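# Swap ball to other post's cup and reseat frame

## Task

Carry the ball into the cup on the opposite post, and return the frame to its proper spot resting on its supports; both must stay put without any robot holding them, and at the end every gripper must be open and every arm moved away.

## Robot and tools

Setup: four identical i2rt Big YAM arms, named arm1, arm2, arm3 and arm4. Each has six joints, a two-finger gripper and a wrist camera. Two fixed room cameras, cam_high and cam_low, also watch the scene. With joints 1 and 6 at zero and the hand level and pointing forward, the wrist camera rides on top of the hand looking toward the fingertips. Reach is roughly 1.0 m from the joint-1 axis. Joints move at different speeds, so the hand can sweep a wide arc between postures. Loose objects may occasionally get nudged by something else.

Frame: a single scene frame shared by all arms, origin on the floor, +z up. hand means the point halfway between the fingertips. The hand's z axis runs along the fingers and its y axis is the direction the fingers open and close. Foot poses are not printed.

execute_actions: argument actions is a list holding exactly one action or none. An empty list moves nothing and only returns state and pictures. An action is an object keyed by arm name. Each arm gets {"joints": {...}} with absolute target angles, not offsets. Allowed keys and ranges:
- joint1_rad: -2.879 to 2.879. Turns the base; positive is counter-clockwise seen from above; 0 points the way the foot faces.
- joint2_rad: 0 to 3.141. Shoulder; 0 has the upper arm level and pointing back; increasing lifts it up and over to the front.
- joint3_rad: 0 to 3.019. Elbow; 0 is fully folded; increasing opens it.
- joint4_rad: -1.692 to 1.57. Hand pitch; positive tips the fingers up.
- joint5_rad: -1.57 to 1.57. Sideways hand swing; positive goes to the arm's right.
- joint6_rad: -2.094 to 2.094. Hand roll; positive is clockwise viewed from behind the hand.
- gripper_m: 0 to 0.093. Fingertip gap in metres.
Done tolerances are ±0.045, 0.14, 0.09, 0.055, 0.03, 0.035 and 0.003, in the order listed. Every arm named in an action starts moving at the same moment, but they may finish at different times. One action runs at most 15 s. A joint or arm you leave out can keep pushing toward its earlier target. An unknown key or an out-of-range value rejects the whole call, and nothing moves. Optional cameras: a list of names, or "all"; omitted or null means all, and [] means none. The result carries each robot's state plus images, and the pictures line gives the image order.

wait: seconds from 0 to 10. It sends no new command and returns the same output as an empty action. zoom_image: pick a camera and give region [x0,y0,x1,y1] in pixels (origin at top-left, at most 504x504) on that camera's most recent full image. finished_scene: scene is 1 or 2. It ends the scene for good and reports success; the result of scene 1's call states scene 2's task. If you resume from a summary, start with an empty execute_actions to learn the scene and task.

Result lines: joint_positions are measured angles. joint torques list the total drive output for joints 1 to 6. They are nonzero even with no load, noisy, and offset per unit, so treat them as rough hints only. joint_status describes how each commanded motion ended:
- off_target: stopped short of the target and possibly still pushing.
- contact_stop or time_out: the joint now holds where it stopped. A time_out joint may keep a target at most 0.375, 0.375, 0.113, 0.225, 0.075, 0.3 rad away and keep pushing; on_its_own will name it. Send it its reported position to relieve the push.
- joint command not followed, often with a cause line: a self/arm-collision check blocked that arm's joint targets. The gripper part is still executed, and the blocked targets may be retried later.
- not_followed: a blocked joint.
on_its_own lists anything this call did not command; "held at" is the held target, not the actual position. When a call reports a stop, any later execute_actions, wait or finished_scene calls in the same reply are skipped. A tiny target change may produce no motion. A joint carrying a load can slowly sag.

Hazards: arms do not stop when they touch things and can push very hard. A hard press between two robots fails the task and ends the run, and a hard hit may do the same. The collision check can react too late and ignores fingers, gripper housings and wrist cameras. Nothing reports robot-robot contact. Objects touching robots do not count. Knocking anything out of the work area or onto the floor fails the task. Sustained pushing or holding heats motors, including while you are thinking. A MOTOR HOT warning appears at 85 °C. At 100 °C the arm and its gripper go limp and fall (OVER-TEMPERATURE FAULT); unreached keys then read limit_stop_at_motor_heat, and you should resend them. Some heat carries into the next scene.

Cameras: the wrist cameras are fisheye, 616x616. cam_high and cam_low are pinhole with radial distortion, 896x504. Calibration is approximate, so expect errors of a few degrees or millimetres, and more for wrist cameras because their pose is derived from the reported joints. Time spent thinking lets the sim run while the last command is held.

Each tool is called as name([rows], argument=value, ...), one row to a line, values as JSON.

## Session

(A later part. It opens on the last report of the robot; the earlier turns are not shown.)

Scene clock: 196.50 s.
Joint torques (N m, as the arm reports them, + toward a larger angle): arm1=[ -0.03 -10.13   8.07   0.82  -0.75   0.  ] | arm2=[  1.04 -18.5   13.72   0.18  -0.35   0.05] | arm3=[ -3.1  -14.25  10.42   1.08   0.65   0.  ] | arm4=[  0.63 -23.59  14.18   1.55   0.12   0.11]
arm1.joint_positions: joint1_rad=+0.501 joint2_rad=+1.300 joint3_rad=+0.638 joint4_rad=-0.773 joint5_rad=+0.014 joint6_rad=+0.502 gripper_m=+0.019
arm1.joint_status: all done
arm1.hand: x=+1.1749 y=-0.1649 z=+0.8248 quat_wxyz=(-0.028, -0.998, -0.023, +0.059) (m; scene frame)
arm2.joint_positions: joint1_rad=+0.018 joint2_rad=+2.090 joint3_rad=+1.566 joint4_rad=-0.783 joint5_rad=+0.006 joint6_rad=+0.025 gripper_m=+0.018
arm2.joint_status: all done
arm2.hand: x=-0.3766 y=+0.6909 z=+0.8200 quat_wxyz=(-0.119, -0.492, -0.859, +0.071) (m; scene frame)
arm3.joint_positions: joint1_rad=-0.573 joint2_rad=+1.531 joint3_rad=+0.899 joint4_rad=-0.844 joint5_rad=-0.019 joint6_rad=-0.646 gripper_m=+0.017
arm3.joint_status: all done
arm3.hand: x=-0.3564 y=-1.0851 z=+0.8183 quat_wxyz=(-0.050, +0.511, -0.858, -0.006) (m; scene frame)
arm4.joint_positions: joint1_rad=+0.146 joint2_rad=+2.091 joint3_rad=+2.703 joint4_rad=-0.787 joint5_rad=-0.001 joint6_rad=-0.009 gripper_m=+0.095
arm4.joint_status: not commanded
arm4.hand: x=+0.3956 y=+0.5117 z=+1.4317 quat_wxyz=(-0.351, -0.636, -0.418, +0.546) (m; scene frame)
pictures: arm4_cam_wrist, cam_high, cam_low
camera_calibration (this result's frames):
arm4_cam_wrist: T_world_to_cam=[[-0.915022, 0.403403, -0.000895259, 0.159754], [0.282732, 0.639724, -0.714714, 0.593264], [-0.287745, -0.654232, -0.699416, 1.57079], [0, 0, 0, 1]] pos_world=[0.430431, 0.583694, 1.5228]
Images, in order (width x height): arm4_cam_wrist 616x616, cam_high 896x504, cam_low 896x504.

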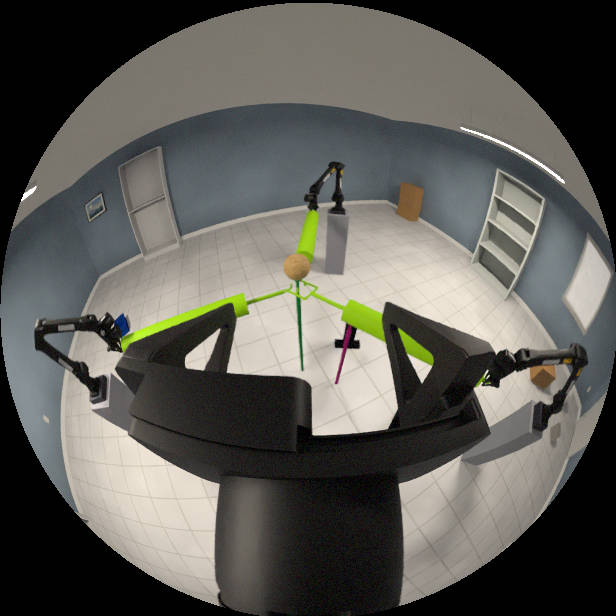

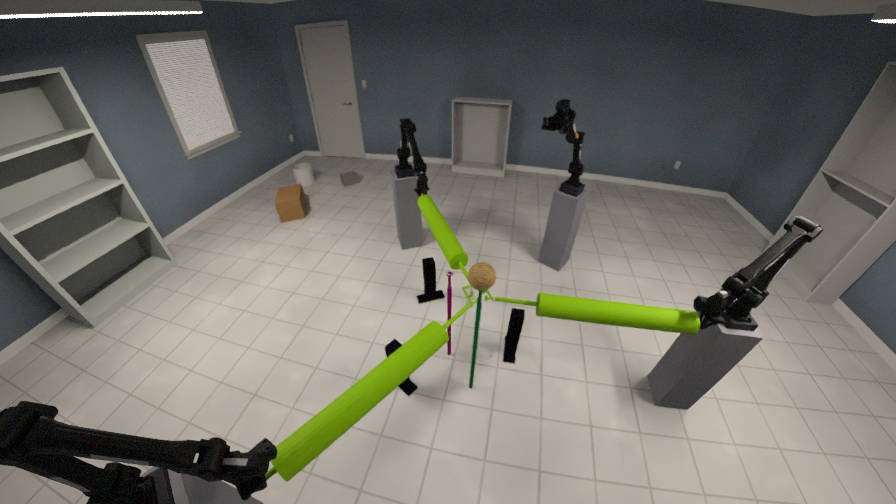

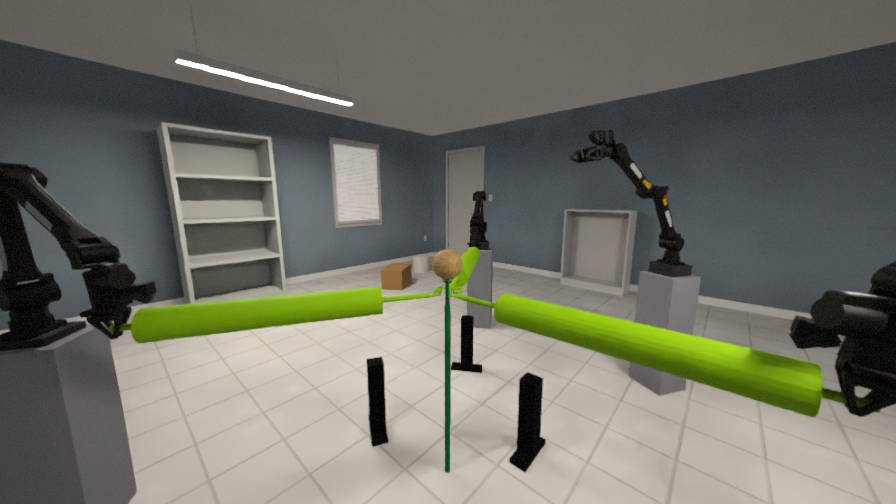

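execute_actions([
  {"arm1":{"joints":{"joint2_rad":1.195,"joint3_rad":0.725,"joint4_rad":-0.905}},"arm2":{"joints":{"joint1_rad":0.036,"joint2_rad":2.0,"joint3_rad":1.66,"joint4_rad":-0.87}},"arm3":{"joints":{"joint2_rad":1.435,"joint3_rad":1.01,"joint4_rad":-0.955}}},
], cameras=["arm4_cam_wrist","cam_low"])

zoom_image(camera="cam_low", region=[415, 250, 485, 310])

zoom_image(camera="arm4_cam_wrist", region=[265, 245, 335, 310])

Scene clock: 208.50 s.
Joint torques (N m, as the arm reports them, + toward a larger angle): arm1=[-0.01 -8.49 10.46  0.09 -0.63 -0.01] | arm2=[  0.84 -21.75  14.05   0.04  -0.34   0.01] | arm3=[ -2.96 -13.44  10.13   0.31   0.45   0.02] | arm4=[  0.59 -23.54  14.17   1.53   0.12   0.11]
arm1.joint_positions: joint1_rad=+0.501 joint2_rad=+1.217 joint3_rad=+0.678 joint4_rad=-0.887 joint5_rad=+0.011 joint6_rad=+0.503 gripper_m=+0.019
arm1.joint_status: all done
arm1.hand: x=+1.1772 y=-0.1638 z=+0.8597 quat_wxyz=(-0.032, -0.997, -0.022, +0.062) (m; scene frame)
arm2.joint_positions: joint1_rad=+0.021 joint2_rad=+2.066 joint3_rad=+1.597 joint4_rad=-0.847 joint5_rad=+0.006 joint6_rad=+0.027 gripper_m=+0.018
arm2.joint_status: all done
arm2.hand: x=-0.3749 y=+0.6919 z=+0.8433 quat_wxyz=(-0.115, -0.492, -0.860, +0.068) (m; scene frame)
arm3.joint_positions: joint1_rad=-0.573 joint2_rad=+1.470 joint3_rad=+0.952 joint4_rad=-0.946 joint5_rad=-0.014 joint6_rad=-0.647 gripper_m=+0.017
arm3.joint_status: all done
arm3.hand: x=-0.3532 y=-1.0848 z=+0.8576 quat_wxyz=(-0.055, +0.511, -0.858, -0.003) (m; scene frame)
arm4.joint_positions: joint1_rad=+0.146 joint2_rad=+2.091 joint3_rad=+2.703 joint4_rad=-0.787 joint5_rad=-0.001 joint6_rad=-0.009 gripper_m=+0.095
arm4.joint_status: not commanded
arm4.hand: x=+0.3956 y=+0.5117 z=+1.4317 quat_wxyz=(-0.351, -0.636, -0.418, +0.546) (m; scene frame)
pictures: arm4_cam_wrist, cam_low
camera_calibration (this result's frames):
arm4_cam_wrist: T_world_to_cam=[[-0.915022, 0.403403, -0.000895259, 0.159754], [0.282732, 0.639724, -0.714714, 0.593264], [-0.287745, -0.654232, -0.699416, 1.57079], [0, 0, 0, 1]] pos_world=[0.430431, 0.583694, 1.5228]
Images, in order (width x height): arm4_cam_wrist 616x616, cam_low 896x504.

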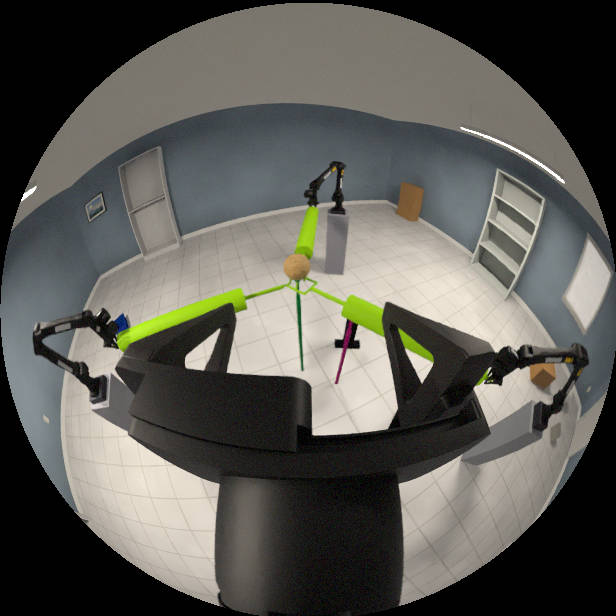

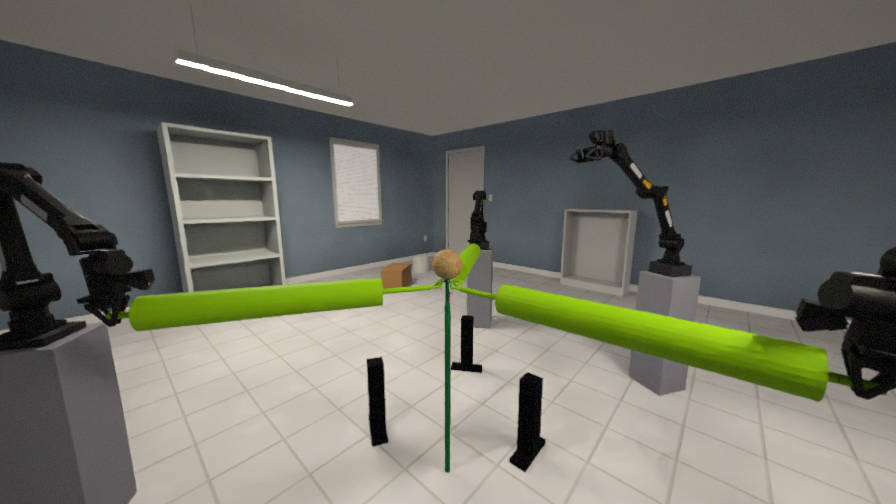

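Region (415, 250, 485, 310) of cam_low's 896x504 image, scaled by 7.200, with more detail than that image has; it fills the top 432 rows of this view, and the rest is white.

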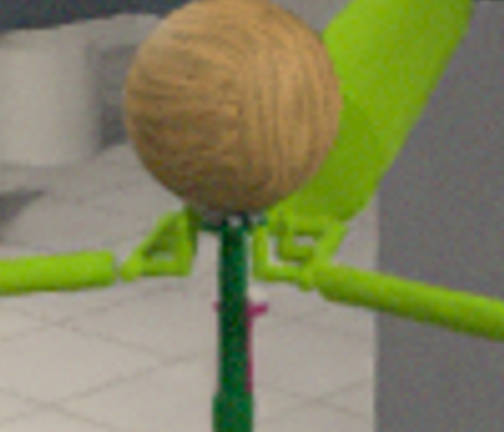

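Region (265, 245, 335, 310) of arm4_cam_wrist's 616x616 image, scaled by 7.200, with more detail than that image has; it fills the top 468 rows of this view, and the rest is white.

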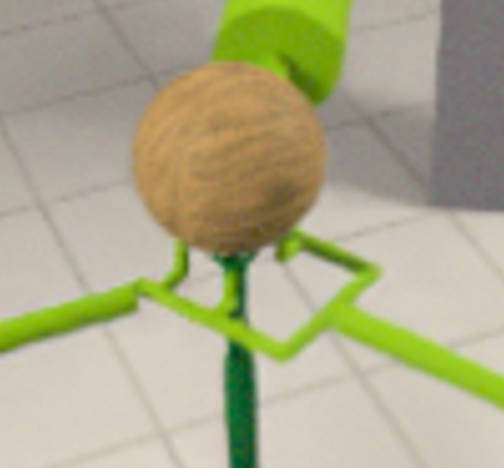

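Centered.

execute_actions([
  {"arm1":{"joints":{"joint2_rad":1.152,"joint3_rad":0.78,"joint4_rad":-1.005}},"arm2":{"joints":{"joint2_rad":1.955,"joint3_rad":1.695,"joint4_rad":-0.935}},"arm3":{"joints":{"joint2_rad":1.398,"joint3_rad":1.057,"joint4_rad":-1.04}}},
], cameras=[])

execute_actions([
  {"arm1":{"joints":{"joint2_rad":1.113,"joint3_rad":0.84,"joint4_rad":-1.10}},"arm2":{"joints":{"joint2_rad":1.92,"joint3_rad":1.735,"joint4_rad":-1.0}},"arm3":{"joints":{"joint2_rad":1.363,"joint3_rad":1.112,"joint4_rad":-1.125}}},
], cameras=["cam_low"])

zoom_image(camera="cam_low", region=[410, 230, 490, 300])

Scene clock: 226.90 s.
Joint torques (N m, as the arm reports them, + toward a larger angle): arm1=[ 0.02 -8.99 11.12 -0.22 -0.65 -0.01] | arm2=[  1.46 -22.45  14.69  -0.08  -0.31   0.03] | arm3=[ -3.05 -14.67  10.58  -0.12   0.57   0.01] | arm4=[  0.58 -23.52  14.17   1.55   0.12   0.11]
arm1.joint_positions: joint1_rad=+0.500 joint2_rad=+1.183 joint3_rad=+0.729 joint4_rad=-0.979 joint5_rad=+0.012 joint6_rad=+0.503 gripper_m=+0.019
arm1.joint_status: all done
arm1.hand: x=+1.1765 y=-0.1638 z=+0.8852 quat_wxyz=(-0.029, -0.998, -0.022, +0.059) (m; scene frame)
arm2.joint_positions: joint1_rad=+0.021 joint2_rad=+2.033 joint3_rad=+1.625 joint4_rad=-0.912 joint5_rad=+0.006 joint6_rad=+0.027 gripper_m=+0.018
arm2.joint_status: all done
arm2.hand: x=-0.3754 y=+0.6930 z=+0.8725 quat_wxyz=(-0.113, -0.493, -0.860, +0.068) (m; scene frame)
arm3.joint_positions: joint1_rad=-0.573 joint2_rad=+1.449 joint3_rad=+0.993 joint4_rad=-1.022 joint5_rad=-0.017 joint6_rad=-0.647 gripper_m=+0.017
arm3.joint_status: all done
arm3.hand: x=-0.3538 y=-1.0846 z=+0.8786 quat_wxyz=(-0.048, +0.511, -0.858, -0.006) (m; scene frame)
arm4.joint_positions: joint1_rad=+0.146 joint2_rad=+2.091 joint3_rad=+2.703 joint4_rad=-0.787 joint5_rad=-0.001 joint6_rad=-0.009 gripper_m=+0.095
arm4.joint_status: not commanded
arm4.hand: x=+0.3956 y=+0.5117 z=+1.4317 quat_wxyz=(-0.351, -0.636, -0.418, +0.546) (m; scene frame)
pictures: none
No camera images: the call's "cameras" was empty. Leave "cameras" out to get every camera's image.

Scene clock: 227.67 s.
Joint torques (N m, as the arm reports them, + toward a larger angle): arm1=[ 0.09 -8.55 11.68 -0.18 -0.64 -0.01] | arm2=[  1.13 -22.35  15.39   0.15  -0.32  -0.01] | arm3=[ -3.03 -14.07  11.    -0.09   0.61   0.02] | arm4=[  0.61 -23.56  14.18   1.54   0.12   0.11]
arm1.joint_positions: joint1_rad=+0.500 joint2_rad=+1.143 joint3_rad=+0.785 joint4_rad=-1.075 joint5_rad=+0.011 joint6_rad=+0.503 gripper_m=+0.019
arm1.joint_status: all done
arm1.hand: x=+1.1765 y=-0.1637 z=+0.9156 quat_wxyz=(-0.030, -0.998, -0.022, +0.059) (m; scene frame)
arm2.joint_positions: joint1_rad=+0.021 joint2_rad=+2.001 joint3_rad=+1.660 joint4_rad=-0.978 joint5_rad=+0.006 joint6_rad=+0.027 gripper_m=+0.018
arm2.joint_status: all done
arm2.hand: x=-0.3757 y=+0.6939 z=+0.9031 quat_wxyz=(-0.113, -0.493, -0.860, +0.068) (m; scene frame)
arm3.joint_positions: joint1_rad=-0.573 joint2_rad=+1.411 joint3_rad=+1.047 joint4_rad=-1.108 joint5_rad=-0.018 joint6_rad=-0.647 gripper_m=+0.017
arm3.joint_status: all done
arm3.hand: x=-0.3532 y=-1.0844 z=+0.9114 quat_wxyz=(-0.051, +0.511, -0.858, -0.005) (m; scene frame)
arm4.joint_positions: joint1_rad=+0.146 joint2_rad=+2.091 joint3_rad=+2.703 joint4_rad=-0.787 joint5_rad=-0.001 joint6_rad=-0.009 gripper_m=+0.095
arm4.joint_status: not commanded
arm4.hand: x=+0.3956 y=+0.5117 z=+1.4317 quat_wxyz=(-0.351, -0.636, -0.418, +0.546) (m; scene frame)
pictures: cam_low
Images, in order (width x height): cam_low 896x504.

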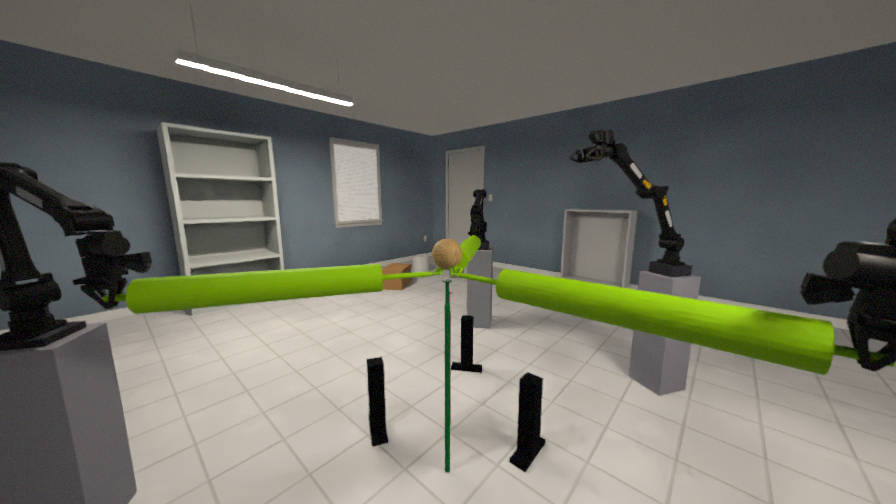

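Region (410, 230, 490, 300) of cam_low's 896x504 image, scaled by 6.300, with more detail than that image has; it fills the top 441 rows of this view, and the rest is white.

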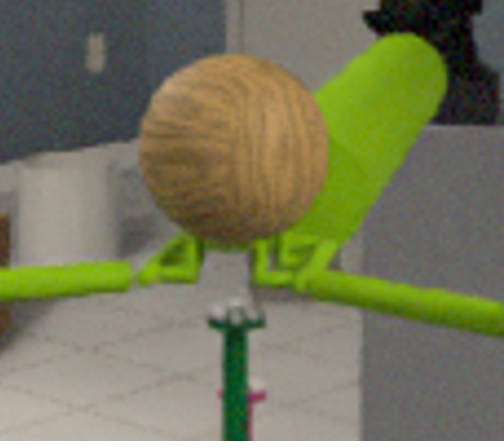

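execute_actions([
  {"arm1":{"joints":{"joint1_rad":0.328,"joint2_rad":1.18,"joint3_rad":0.89,"joint4_rad":-1.09,"joint6_rad":0.33}},"arm2":{"joints":{"joint1_rad":-0.008,"joint2_rad":1.79,"joint3_rad":1.495,"joint4_rad":-0.90,"joint6_rad":0}},"arm3":{"joints":{"joint1_rad":-0.43,"joint2_rad":1.335,"joint3_rad":1.07,"joint6_rad":-0.5}}},
], cameras=[])

execute_actions([
  {"arm1":{"joints":{"joint1_rad":0.13,"joint2_rad":1.305,"joint3_rad":0.92,"joint4_rad":-0.98,"joint6_rad":0.13}},"arm2":{"joints":{"joint1_rad":-0.036,"joint2_rad":1.655,"joint3_rad":1.22,"joint4_rad":-0.77,"joint6_rad":-0.03}},"arm3":{"joints":{"joint1_rad":-0.24,"joint2_rad":1.37,"joint3_rad":1.005,"joint4_rad":-1.04,"joint6_rad":-0.31}}},
], cameras=["cam_high"])

execute_actions([
  {"arm1":{"joints":{"joint1_rad":-0.027,"joint2_rad":1.478,"joint3_rad":0.94,"joint4_rad":-0.825,"joint6_rad":-0.025}},"arm2":{"joints":{"joint1_rad":-0.062,"joint2_rad":1.575,"joint3_rad":0.95,"joint4_rad":-0.58,"joint6_rad":-0.055}},"arm3":{"joints":{"joint1_rad":-0.065,"joint2_rad":1.48,"joint3_rad":0.955,"joint4_rad":-0.89,"joint6_rad":-0.135}}},
], cameras=[])

execute_actions([
  {"arm1":{"joints":{"joint1_rad":-0.145,"joint2_rad":1.675,"joint3_rad":1.025,"joint4_rad":-0.705,"joint6_rad":-0.14}},"arm2":{"joints":{"joint1_rad":-0.105,"joint2_rad":1.54,"joint3_rad":0.705,"joint4_rad":-0.38,"joint6_rad":-0.1}},"arm3":{"joints":{"joint1_rad":0.1,"joint2_rad":1.608,"joint3_rad":0.955,"joint4_rad":-0.755,"joint6_rad":0.03}},"arm4":{"joints":{"joint1_rad":0,"joint2_rad":1.6,"joint3_rad":1.1,"joint4_rad":0.9}}},
], cameras=["arm4_cam_wrist","cam_high","cam_low"])

zoom_image(camera="cam_low", region=[415, 245, 485, 310])

zoom_image(camera="cam_high", region=[415, 230, 485, 300])

zoom_image(camera="arm4_cam_wrist", region=[250, 270, 370, 390])

Scene clock: 245.60 s.
Joint torques (N m, as the arm reports them, + toward a larger angle): arm1=[ 0.4  -7.47 12.1   0.56 -0.27 -0.02] | arm2=[ -0.18 -19.25  10.92   2.01  -0.13  -0.08] | arm3=[ -1.55 -14.46   9.03   0.87   0.11   0.27] | arm4=[  0.59 -23.58  14.18   1.54   0.13   0.11]
arm1.joint_positions: joint1_rad=+0.322 joint2_rad=+1.185 joint3_rad=+0.828 joint4_rad=-1.085 joint5_rad=+0.003 joint6_rad=+0.325 gripper_m=+0.019
arm1.joint_status: all done
arm1.hand: x=+1.1396 y=-0.1192 z=+0.9190 quat_wxyz=(-0.021, -0.998, -0.023, +0.057) (m; scene frame)
arm2.joint_positions: joint1_rad=+0.003 joint2_rad=+1.856 joint3_rad=+1.470 joint4_rad=-0.938 joint5_rad=+0.001 joint6_rad=+0.008 gripper_m=+0.018
arm2.joint_status: all done
arm2.hand: x=-0.4134 y=+0.7355 z=+0.9148 quat_wxyz=(-0.112, -0.492, -0.861, +0.066) (m; scene frame)
arm3.joint_positions: joint1_rad=-0.436 joint2_rad=+1.392 joint3_rad=+1.037 joint4_rad=-1.130 joint5_rad=-0.006 joint6_rad=-0.513 gripper_m=+0.017
arm3.joint_status: all done
arm3.hand: x=-0.3868 y=-1.0418 z=+0.9148 quat_wxyz=(-0.044, +0.512, -0.858, -0.006) (m; scene frame)
arm4.joint_positions: joint1_rad=+0.146 joint2_rad=+2.091 joint3_rad=+2.703 joint4_rad=-0.787 joint5_rad=-0.001 joint6_rad=-0.009 gripper_m=+0.095
arm4.joint_status: not commanded
arm4.hand: x=+0.3956 y=+0.5117 z=+1.4317 quat_wxyz=(-0.351, -0.636, -0.418, +0.546) (m; scene frame)
pictures: none
No camera images: the call's "cameras" was empty. Leave "cameras" out to get every camera's image.

Scene clock: 246.57 s.
Joint torques (N m, as the arm reports them, + toward a larger angle): arm1=[  0.13 -10.64  11.51   0.68   0.18  -0.09] | arm2=[ -0.03 -17.02  10.36   2.01  -0.14  -0.1 ] | arm3=[ -2.   -11.3    9.26   1.2    0.16   0.27] | arm4=[  0.6  -23.57  14.18   1.54   0.12   0.11]
arm1.joint_positions: joint1_rad=+0.129 joint2_rad=+1.326 joint3_rad=+0.862 joint4_rad=-0.979 joint5_rad=-0.008 joint6_rad=+0.131 gripper_m=+0.019
arm1.joint_status: all done
arm1.hand: x=+1.0861 y=-0.0659 z=+0.8889 quat_wxyz=(-0.014, -0.998, -0.023, +0.060) (m; scene frame)
arm2.joint_positions: joint1_rad=-0.027 joint2_rad=+1.717 joint3_rad=+1.195 joint4_rad=-0.806 joint5_rad=+0.001 joint6_rad=-0.021 gripper_m=+0.018
arm2.joint_status: all done
arm2.hand: x=-0.4650 y=+0.7900 z=+0.8872 quat_wxyz=(-0.108, -0.493, -0.861, +0.068) (m; scene frame)
arm3.joint_positions: joint1_rad=-0.243 joint2_rad=+1.392 joint3_rad=+0.966 joint4_rad=-1.050 joint5_rad=-0.007 joint6_rad=-0.321 gripper_m=+0.017
arm3.joint_status: all done
arm3.hand: x=-0.4404 y=-0.9863 z=+0.8900 quat_wxyz=(-0.047, +0.513, -0.857, -0.016) (m; scene frame)
arm4.joint_positions: joint1_rad=+0.146 joint2_rad=+2.091 joint3_rad=+2.703 joint4_rad=-0.787 joint5_rad=-0.001 joint6_rad=-0.009 gripper_m=+0.095
arm4.joint_status: not commanded
arm4.hand: x=+0.3956 y=+0.5117 z=+1.4317 quat_wxyz=(-0.351, -0.636, -0.418, +0.546) (m; scene frame)
pictures: cam_high
Images, in order (width x height): cam_high 896x504.

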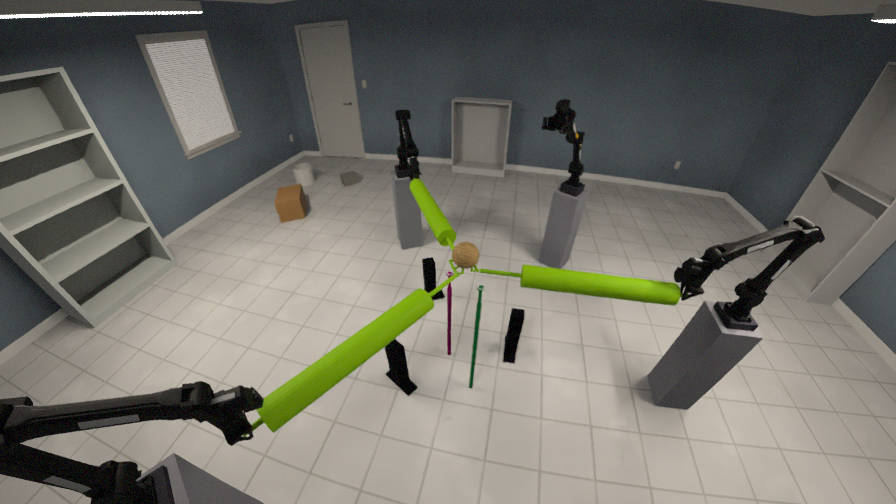

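Scene clock: 247.53 s.
Joint torques (N m, as the arm reports them, + toward a larger angle): arm1=[  0.15 -13.46  10.61   0.69   0.33  -0.05] | arm2=[ -0.52 -14.08   9.3    1.95  -0.13  -0.09] | arm3=[ -2.05 -13.08   8.18   1.09   0.04   0.24] | arm4=[  0.54 -23.56  14.17   1.54   0.12   0.12]
arm1.joint_positions: joint1_rad=-0.029 joint2_rad=+1.507 joint3_rad=+0.886 joint4_rad=-0.823 joint5_rad=-0.012 joint6_rad=-0.027 gripper_m=+0.019
arm1.joint_status: all done
arm1.hand: x=+1.0428 y=-0.0093 z=+0.8353 quat_wxyz=(-0.006, -0.998, -0.024, +0.060) (m; scene frame)
arm2.joint_positions: joint1_rad=-0.049 joint2_rad=+1.629 joint3_rad=+0.926 joint4_rad=-0.616 joint5_rad=+0.000 joint6_rad=-0.045 gripper_m=+0.018
arm2.joint_status: all done
arm2.hand: x=-0.5078 y=+0.8458 z=+0.8396 quat_wxyz=(-0.110, -0.491, -0.861, +0.073) (m; scene frame)
arm3.joint_positions: joint1_rad=-0.066 joint2_rad=+1.508 joint3_rad=+0.925 joint4_rad=-0.898 joint5_rad=-0.004 joint6_rad=-0.144 gripper_m=+0.017
arm3.joint_status: all done
arm3.hand: x=-0.4835 y=-0.9290 z=+0.8352 quat_wxyz=(-0.042, +0.513, -0.857, -0.021) (m; scene frame)
arm4.joint_positions: joint1_rad=+0.146 joint2_rad=+2.091 joint3_rad=+2.703 joint4_rad=-0.787 joint5_rad=-0.001 joint6_rad=-0.009 gripper_m=+0.095
arm4.joint_status: not commanded
arm4.hand: x=+0.3956 y=+0.5117 z=+1.4317 quat_wxyz=(-0.351, -0.636, -0.418, +0.546) (m; scene frame)
pictures: none
No camera images: the call's "cameras" was empty. Leave "cameras" out to get every camera's image.

Scene clock: 249.60 s.
Joint torques (N m, as the arm reports them, + toward a larger angle): arm1=[ -0.11 -16.19   9.61   0.74   0.33  -0.05] | arm2=[ -0.11 -12.13   7.44   2.03  -0.09  -0.09] | arm3=[ -2.56 -14.1    8.     0.71   0.01   0.2 ] | arm4=[  0.14 -15.75   9.98   2.46   0.04   0.1 ]
arm1.joint_positions: joint1_rad=-0.144 joint2_rad=+1.706 joint3_rad=+0.978 joint4_rad=-0.706 joint5_rad=-0.012 joint6_rad=-0.143 gripper_m=+0.019
arm1.joint_status: all done
arm1.hand: x=+0.9930 y=+0.0425 z=+0.7875 quat_wxyz=(+0.002, -0.998, -0.024, +0.066) (m; scene frame)
arm2.joint_positions: joint1_rad=-0.095 joint2_rad=+1.592 joint3_rad=+0.688 joint4_rad=-0.417 joint5_rad=-0.001 joint6_rad=-0.091 gripper_m=+0.018
arm2.joint_status: all done
arm2.hand: x=-0.5566 y=+0.8983 z=+0.7888 quat_wxyz=(-0.107, -0.491, -0.861, +0.077) (m; scene frame)
arm3.joint_positions: joint1_rad=+0.104 joint2_rad=+1.633 joint3_rad=+0.917 joint4_rad=-0.755 joint5_rad=-0.002 joint6_rad=+0.024 gripper_m=+0.017
arm3.joint_status: all done
arm3.hand: x=-0.5335 y=-0.8754 z=+0.7869 quat_wxyz=(-0.043, +0.513, -0.857, -0.030) (m; scene frame)
arm4.joint_positions: joint1_rad=+0.004 joint2_rad=+1.594 joint3_rad=+1.104 joint4_rad=+0.878 joint5_rad=+0.000 joint6_rad=-0.008 gripper_m=+0.095
arm4.joint_status: all done
arm4.hand: x=+0.3756 y=+0.7005 z=+1.2484 quat_wxyz=(-0.401, -0.481, -0.268, +0.732) (m; scene frame)
pictures: arm4_cam_wrist, cam_high, cam_low
camera_calibration (this result's frames):
arm4_cam_wrist: T_world_to_cam=[[-0.848298, 0.529514, -0.00240703, -0.0464202], [0.112715, 0.176127, -0.977893, 1.06429], [-0.517384, -0.829816, -0.209092, 1.15746], [0, 0, 0, 1]] pos_world=[0.439512, 0.797608, 1.28267]
Images, in order (width x height): arm4_cam_wrist 616x616, cam_high 896x504, cam_low 896x504.

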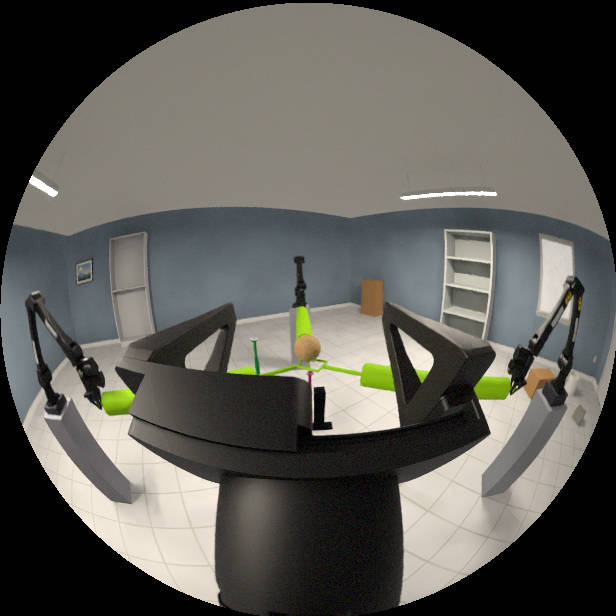

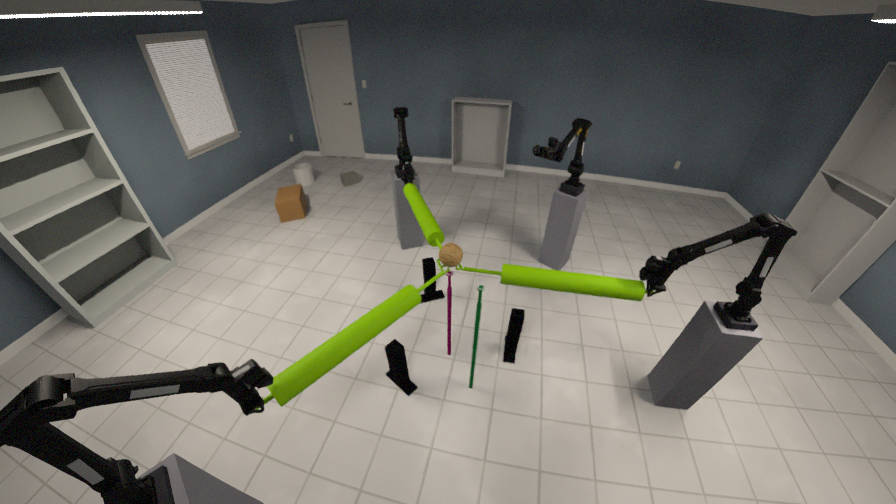

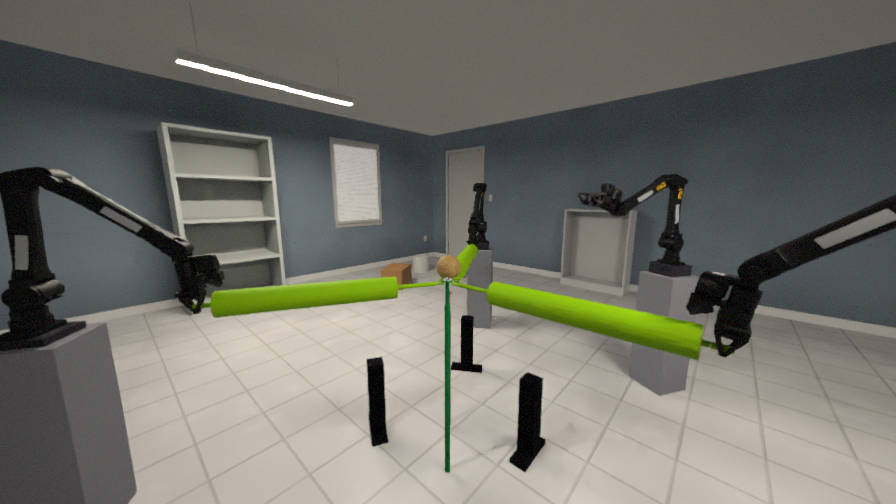

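Region (415, 245, 485, 310) of cam_low's 896x504 image, scaled by 7.200, with more detail than that image has; it fills the top 468 rows of this view, and the rest is white.

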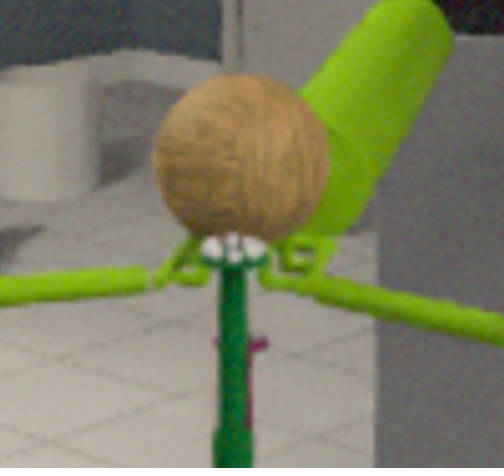

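Region (415, 230, 485, 300) of cam_high's 896x504 image, scaled by 7.200, with more detail than that image has.

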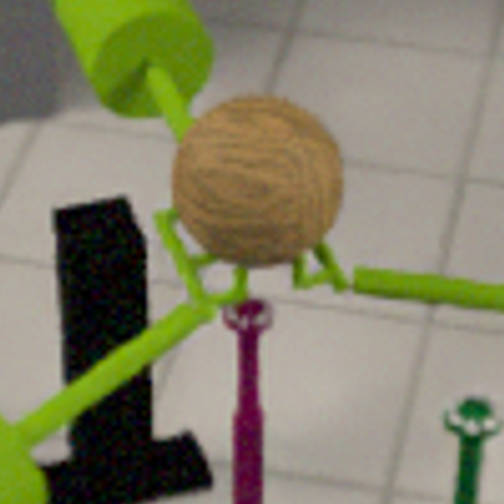

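Region (250, 270, 370, 390) of arm4_cam_wrist's 616x616 image, scaled by 4.200, with more detail than that image has.

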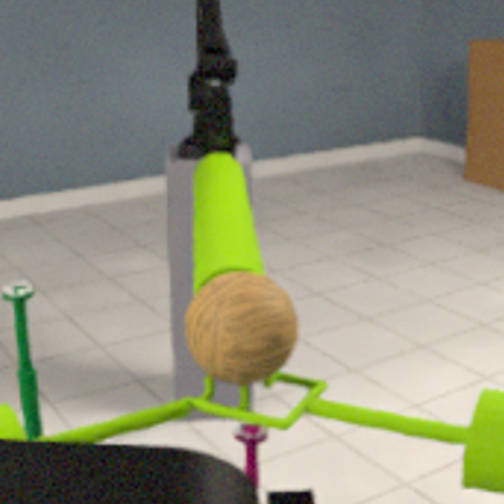

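execute_actions([
  {"arm1":{"joints":{"joint1_rad":-0.167,"joint2_rad":1.745,"joint3_rad":1.04,"joint4_rad":-0.64,"joint6_rad":-0.16}},"arm2":{"joints":{"joint1_rad":-0.117,"joint2_rad":1.65,"joint3_rad":0.655,"joint4_rad":-0.27,"joint6_rad":-0.11}},"arm3":{"joints":{"joint1_rad":0.133,"joint2_rad":1.665,"joint3_rad":0.925,"joint4_rad":-0.675,"joint6_rad":0.06}},"arm4":{"joints":{"joint4_rad":0.6}}},
], cameras=["arm4_cam_wrist","cam_high","cam_low"])

zoom_image(camera="cam_low", region=[415, 245, 485, 310])

zoom_image(camera="cam_high", region=[415, 230, 485, 300])

zoom_image(camera="arm4_cam_wrist", region=[265, 255, 355, 345])

Scene clock: 257.90 s.
Joint torques (N m, as the arm reports them, + toward a larger angle): arm1=[ -0.44 -15.73  10.13   1.3    0.32  -0.08] | arm2=[ -0.73 -10.     6.15   1.74  -0.06  -0.11] | arm3=[ -1.19 -13.34   6.6    1.27   0.     0.28] | arm4=[  0.11 -16.    10.24   1.25   0.05   0.11]
arm1.joint_positions: joint1_rad=-0.161 joint2_rad=+1.763 joint3_rad=+0.983 joint4_rad=-0.656 joint5_rad=-0.012 joint6_rad=-0.160 gripper_m=+0.019
arm1.joint_status: all done
arm1.hand: x=+0.9877 y=+0.0506 z=+0.7653 quat_wxyz=(+0.003, -0.998, -0.024, +0.064) (m; scene frame)
arm2.joint_positions: joint1_rad=-0.101 joint2_rad=+1.663 joint3_rad=+0.643 joint4_rad=-0.297 joint5_rad=-0.001 joint6_rad=-0.096 gripper_m=+0.018
arm2.joint_status: all done
arm2.hand: x=-0.5624 y=+0.9051 z=+0.7570 quat_wxyz=(-0.108, -0.492, -0.861, +0.078) (m; scene frame)
arm3.joint_positions: joint1_rad=+0.121 joint2_rad=+1.679 joint3_rad=+0.906 joint4_rad=-0.688 joint5_rad=-0.002 joint6_rad=+0.045 gripper_m=+0.017
arm3.joint_status: all done
arm3.hand: x=-0.5380 y=-0.8680 z=+0.7663 quat_wxyz=(-0.046, +0.512, -0.857, -0.033) (m; scene frame)
arm4.joint_positions: joint1_rad=+0.004 joint2_rad=+1.594 joint3_rad=+1.104 joint4_rad=+0.619 joint5_rad=+0.000 joint6_rad=-0.008 gripper_m=+0.095
arm4.joint_status: all done
arm4.hand: x=+0.3664 y=+0.6859 z=+1.1873 quat_wxyz=(-0.363, -0.571, -0.318, +0.664) (m; scene frame)
pictures: arm4_cam_wrist, cam_high, cam_low
camera_calibration (this result's frames):
arm4_cam_wrist: T_world_to_cam=[[-0.847992, 0.530001, -0.00300472, -0.0463184], [0.242147, 0.382376, -0.891714, 0.716897], [-0.47146, -0.756893, -0.45259, 1.35011], [0, 0, 0, 1]] pos_world=[0.423649, 0.772311, 1.25017]
Images, in order (width x height): arm4_cam_wrist 616x616, cam_high 896x504, cam_low 896x504.

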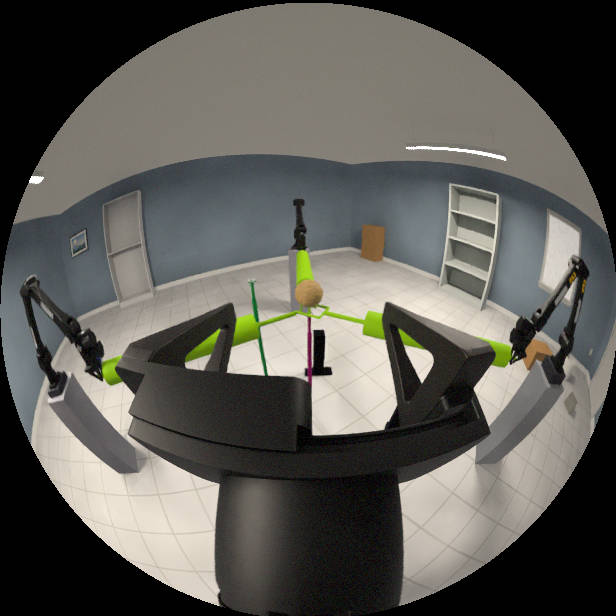

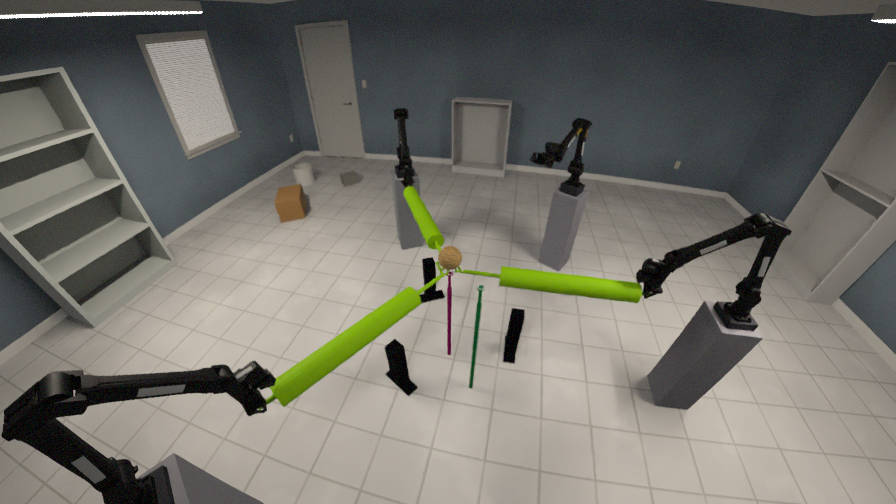

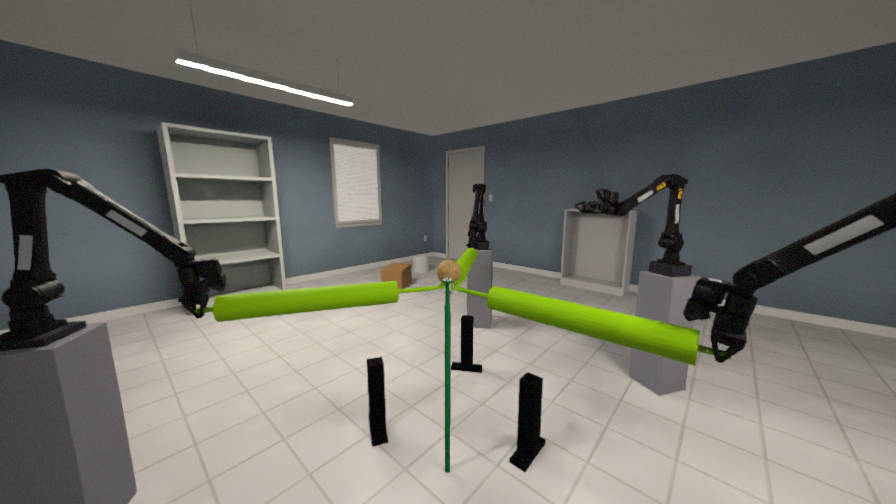

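Region (415, 245, 485, 310) of cam_low's 896x504 image, scaled by 7.200, with more detail than that image has; it fills the top 468 rows of this view, and the rest is white.

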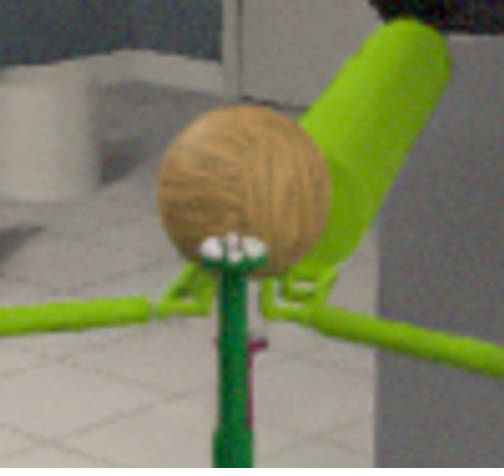

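Region (415, 230, 485, 300) of cam_high's 896x504 image, scaled by 7.200, with more detail than that image has.

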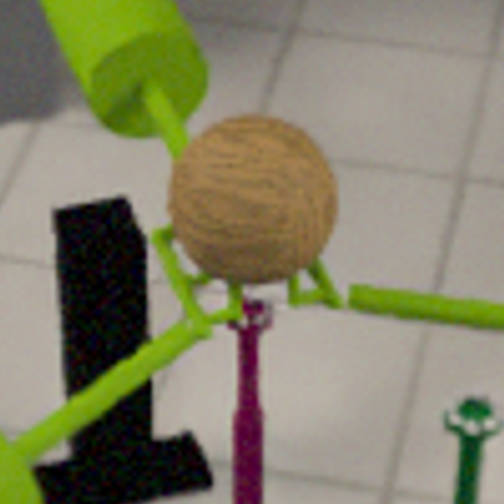

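Region (265, 255, 355, 345) of arm4_cam_wrist's 616x616 image, scaled by 5.600, with more detail than that image has.

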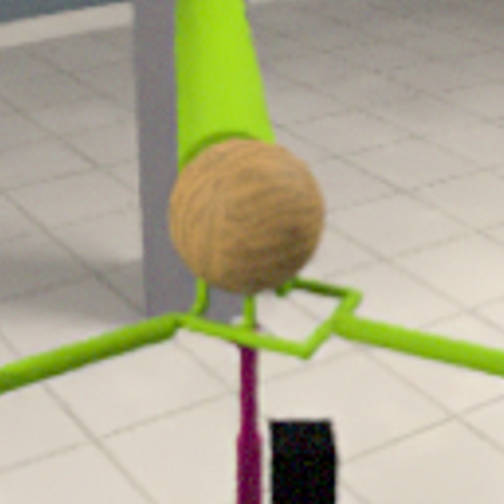

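execute_actions([
  {"arm1":{"joints":{"joint2_rad":1.83,"joint3_rad":0.99,"joint4_rad":-0.53}},"arm2":{"joints":{"joint1_rad":-0.122,"joint2_rad":1.77,"joint3_rad":0.64,"joint4_rad":-0.135}},"arm3":{"joints":{"joint2_rad":1.75,"joint3_rad":0.89,"joint4_rad":-0.56}}},
], cameras=[])

execute_actions([
  {"arm1":{"joints":{"joint2_rad":1.925,"joint3_rad":0.972,"joint4_rad":-0.428}},"arm2":{"joints":{"joint2_rad":1.905,"joint4_rad":0.0}},"arm3":{"joints":{"joint2_rad":1.85,"joint3_rad":0.875,"joint4_rad":-0.447}}},
], cameras=["arm4_cam_wrist","cam_high","cam_low"])

zoom_image(camera="cam_low", region=[415, 255, 485, 320])

zoom_image(camera="cam_high", region=[415, 240, 485, 310])

zoom_image(camera="arm4_cam_wrist", region=[265, 265, 355, 355])

Scene clock: 264.53 s.
Joint torques (N m, as the arm reports them, + toward a larger angle): arm1=[ -0.43 -17.07   6.6    1.6    0.32  -0.06] | arm2=[ -0.22 -10.4    4.79   1.76  -0.08  -0.03] | arm3=[ -1.38 -14.33   5.68   1.23   0.05   0.26] | arm4=[  0.14 -16.01  10.25   1.25   0.04   0.11]
arm1.joint_positions: joint1_rad=-0.161 joint2_rad=+1.856 joint3_rad=+0.972 joint4_rad=-0.555 joint5_rad=-0.012 joint6_rad=-0.161 gripper_m=+0.019
arm1.joint_status: all done
arm1.hand: x=+0.9855 y=+0.0509 z=+0.7239 quat_wxyz=(+0.003, -0.998, -0.025, +0.062) (m; scene frame)
arm2.joint_positions: joint1_rad=-0.111 joint2_rad=+1.786 joint3_rad=+0.632 joint4_rad=-0.164 joint5_rad=-0.001 joint6_rad=-0.106 gripper_m=+0.018
arm2.joint_status: all done
arm2.hand: x=-0.5660 y=+0.9031 z=+0.7183 quat_wxyz=(-0.107, -0.492, -0.860, +0.079) (m; scene frame)
arm3.joint_positions: joint1_rad=+0.122 joint2_rad=+1.770 joint3_rad=+0.875 joint4_rad=-0.571 joint5_rad=-0.004 joint6_rad=+0.046 gripper_m=+0.017
arm3.joint_status: all done
arm3.hand: x=-0.5398 y=-0.8699 z=+0.7236 quat_wxyz=(-0.044, +0.512, -0.857, -0.032) (m; scene frame)
arm4.joint_positions: joint1_rad=+0.004 joint2_rad=+1.594 joint3_rad=+1.104 joint4_rad=+0.619 joint5_rad=+0.000 joint6_rad=-0.008 gripper_m=+0.095
arm4.joint_status: not commanded
arm4.hand: x=+0.3664 y=+0.6859 z=+1.1873 quat_wxyz=(-0.363, -0.571, -0.318, +0.664) (m; scene frame)
pictures: none
No camera images: the call's "cameras" was empty. Leave "cameras" out to get every camera's image.

Scene clock: 265.40 s.
Joint torques (N m, as the arm reports them, + toward a larger angle): arm1=[ -0.43 -16.66   5.75   1.47   0.24  -0.04] | arm2=[ -0.28 -10.29   3.99   1.61  -0.09  -0.01] | arm3=[ -1.44 -14.08   5.12   1.27   0.09   0.27] | arm4=[  0.17 -16.04  10.24   1.26   0.05   0.11]
arm1.joint_positions: joint1_rad=-0.162 joint2_rad=+1.940 joint3_rad=+0.957 joint4_rad=-0.449 joint5_rad=-0.010 joint6_rad=-0.163 gripper_m=+0.019
arm1.joint_status: all done
arm1.hand: x=+0.9856 y=+0.0518 z=+0.6863 quat_wxyz=(+0.005, -0.997, -0.025, +0.066) (m; scene frame)
arm2.joint_positions: joint1_rad=-0.111 joint2_rad=+1.911 joint3_rad=+0.627 joint4_rad=-0.024 joint5_rad=-0.001 joint6_rad=-0.106 gripper_m=+0.018
arm2.joint_status: all done
arm2.hand: x=-0.5666 y=+0.9038 z=+0.6804 quat_wxyz=(-0.111, -0.492, -0.860, +0.082) (m; scene frame)
arm3.joint_positions: joint1_rad=+0.124 joint2_rad=+1.861 joint3_rad=+0.859 joint4_rad=-0.458 joint5_rad=-0.004 joint6_rad=+0.047 gripper_m=+0.017
arm3.joint_status: all done
arm3.hand: x=-0.5401 y=-0.8689 z=+0.6859 quat_wxyz=(-0.046, +0.512, -0.857, -0.034) (m; scene frame)
arm4.joint_positions: joint1_rad=+0.004 joint2_rad=+1.594 joint3_rad=+1.104 joint4_rad=+0.619 joint5_rad=+0.000 joint6_rad=-0.008 gripper_m=+0.095
arm4.joint_status: not commanded
arm4.hand: x=+0.3664 y=+0.6859 z=+1.1873 quat_wxyz=(-0.363, -0.571, -0.318, +0.664) (m; scene frame)
pictures: arm4_cam_wrist, cam_high, cam_low
camera_calibration (this result's frames):
arm4_cam_wrist: T_world_to_cam=[[-0.847992, 0.530001, -0.00300472, -0.0463184], [0.242147, 0.382376, -0.891714, 0.716897], [-0.47146, -0.756893, -0.45259, 1.35011], [0, 0, 0, 1]] pos_world=[0.423649, 0.772311, 1.25017]
Images, in order (width x height): arm4_cam_wrist 616x616, cam_high 896x504, cam_low 896x504.

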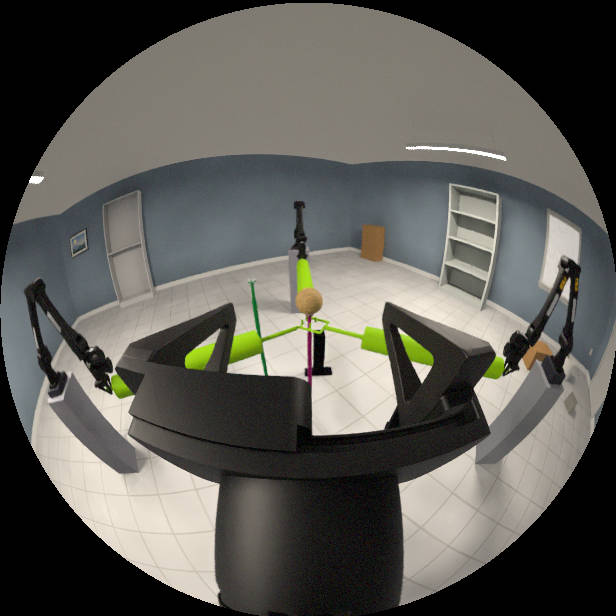

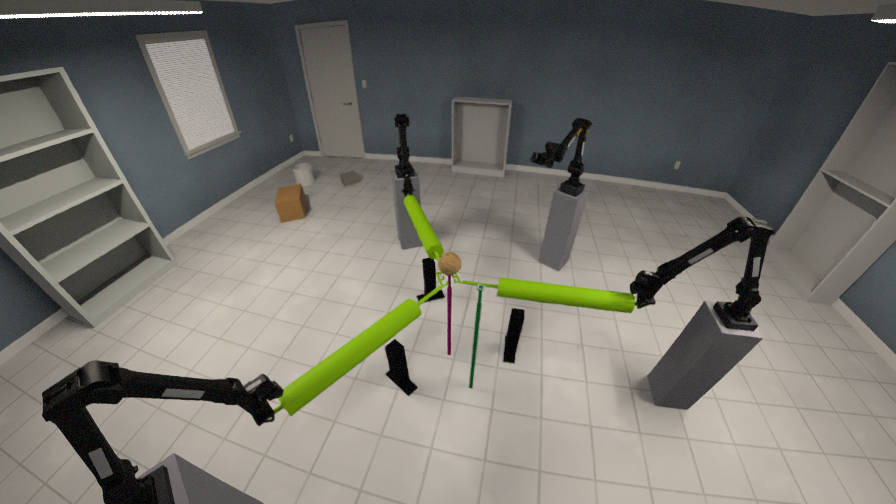

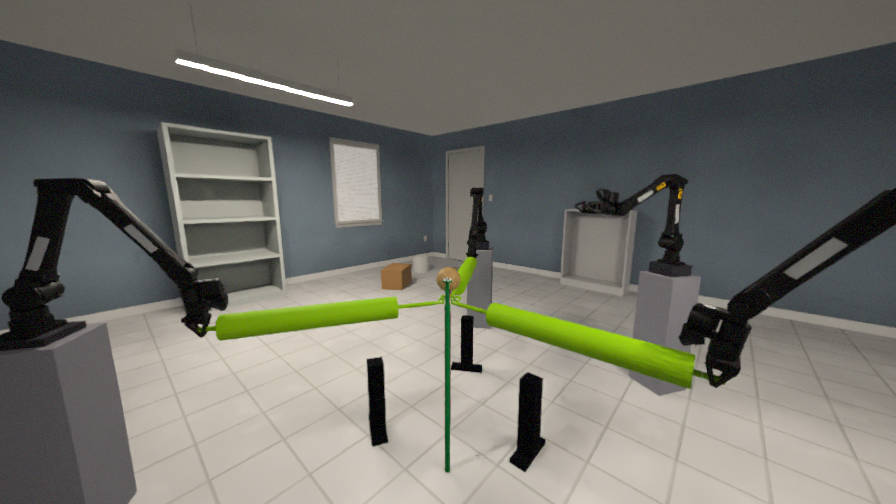

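Region (415, 255, 485, 320) of cam_low's 896x504 image, scaled by 7.200, with more detail than that image has; it fills the top 468 rows of this view, and the rest is white.

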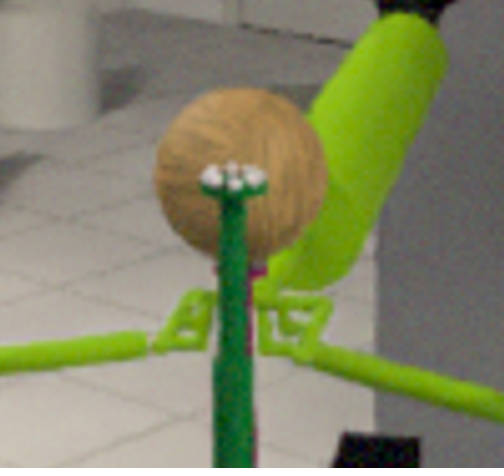

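Region (415, 240, 485, 310) of cam_high's 896x504 image, scaled by 7.200, with more detail than that image has.

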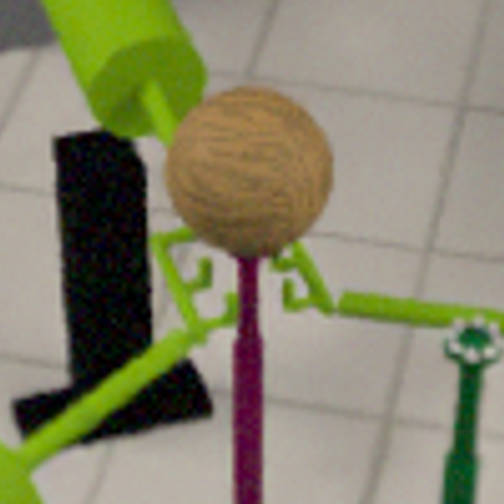

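Region (265, 265, 355, 355) of arm4_cam_wrist's 616x616 image, scaled by 5.600, with more detail than that image has.

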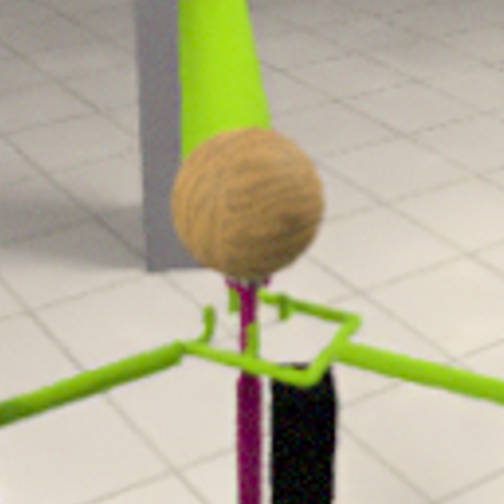

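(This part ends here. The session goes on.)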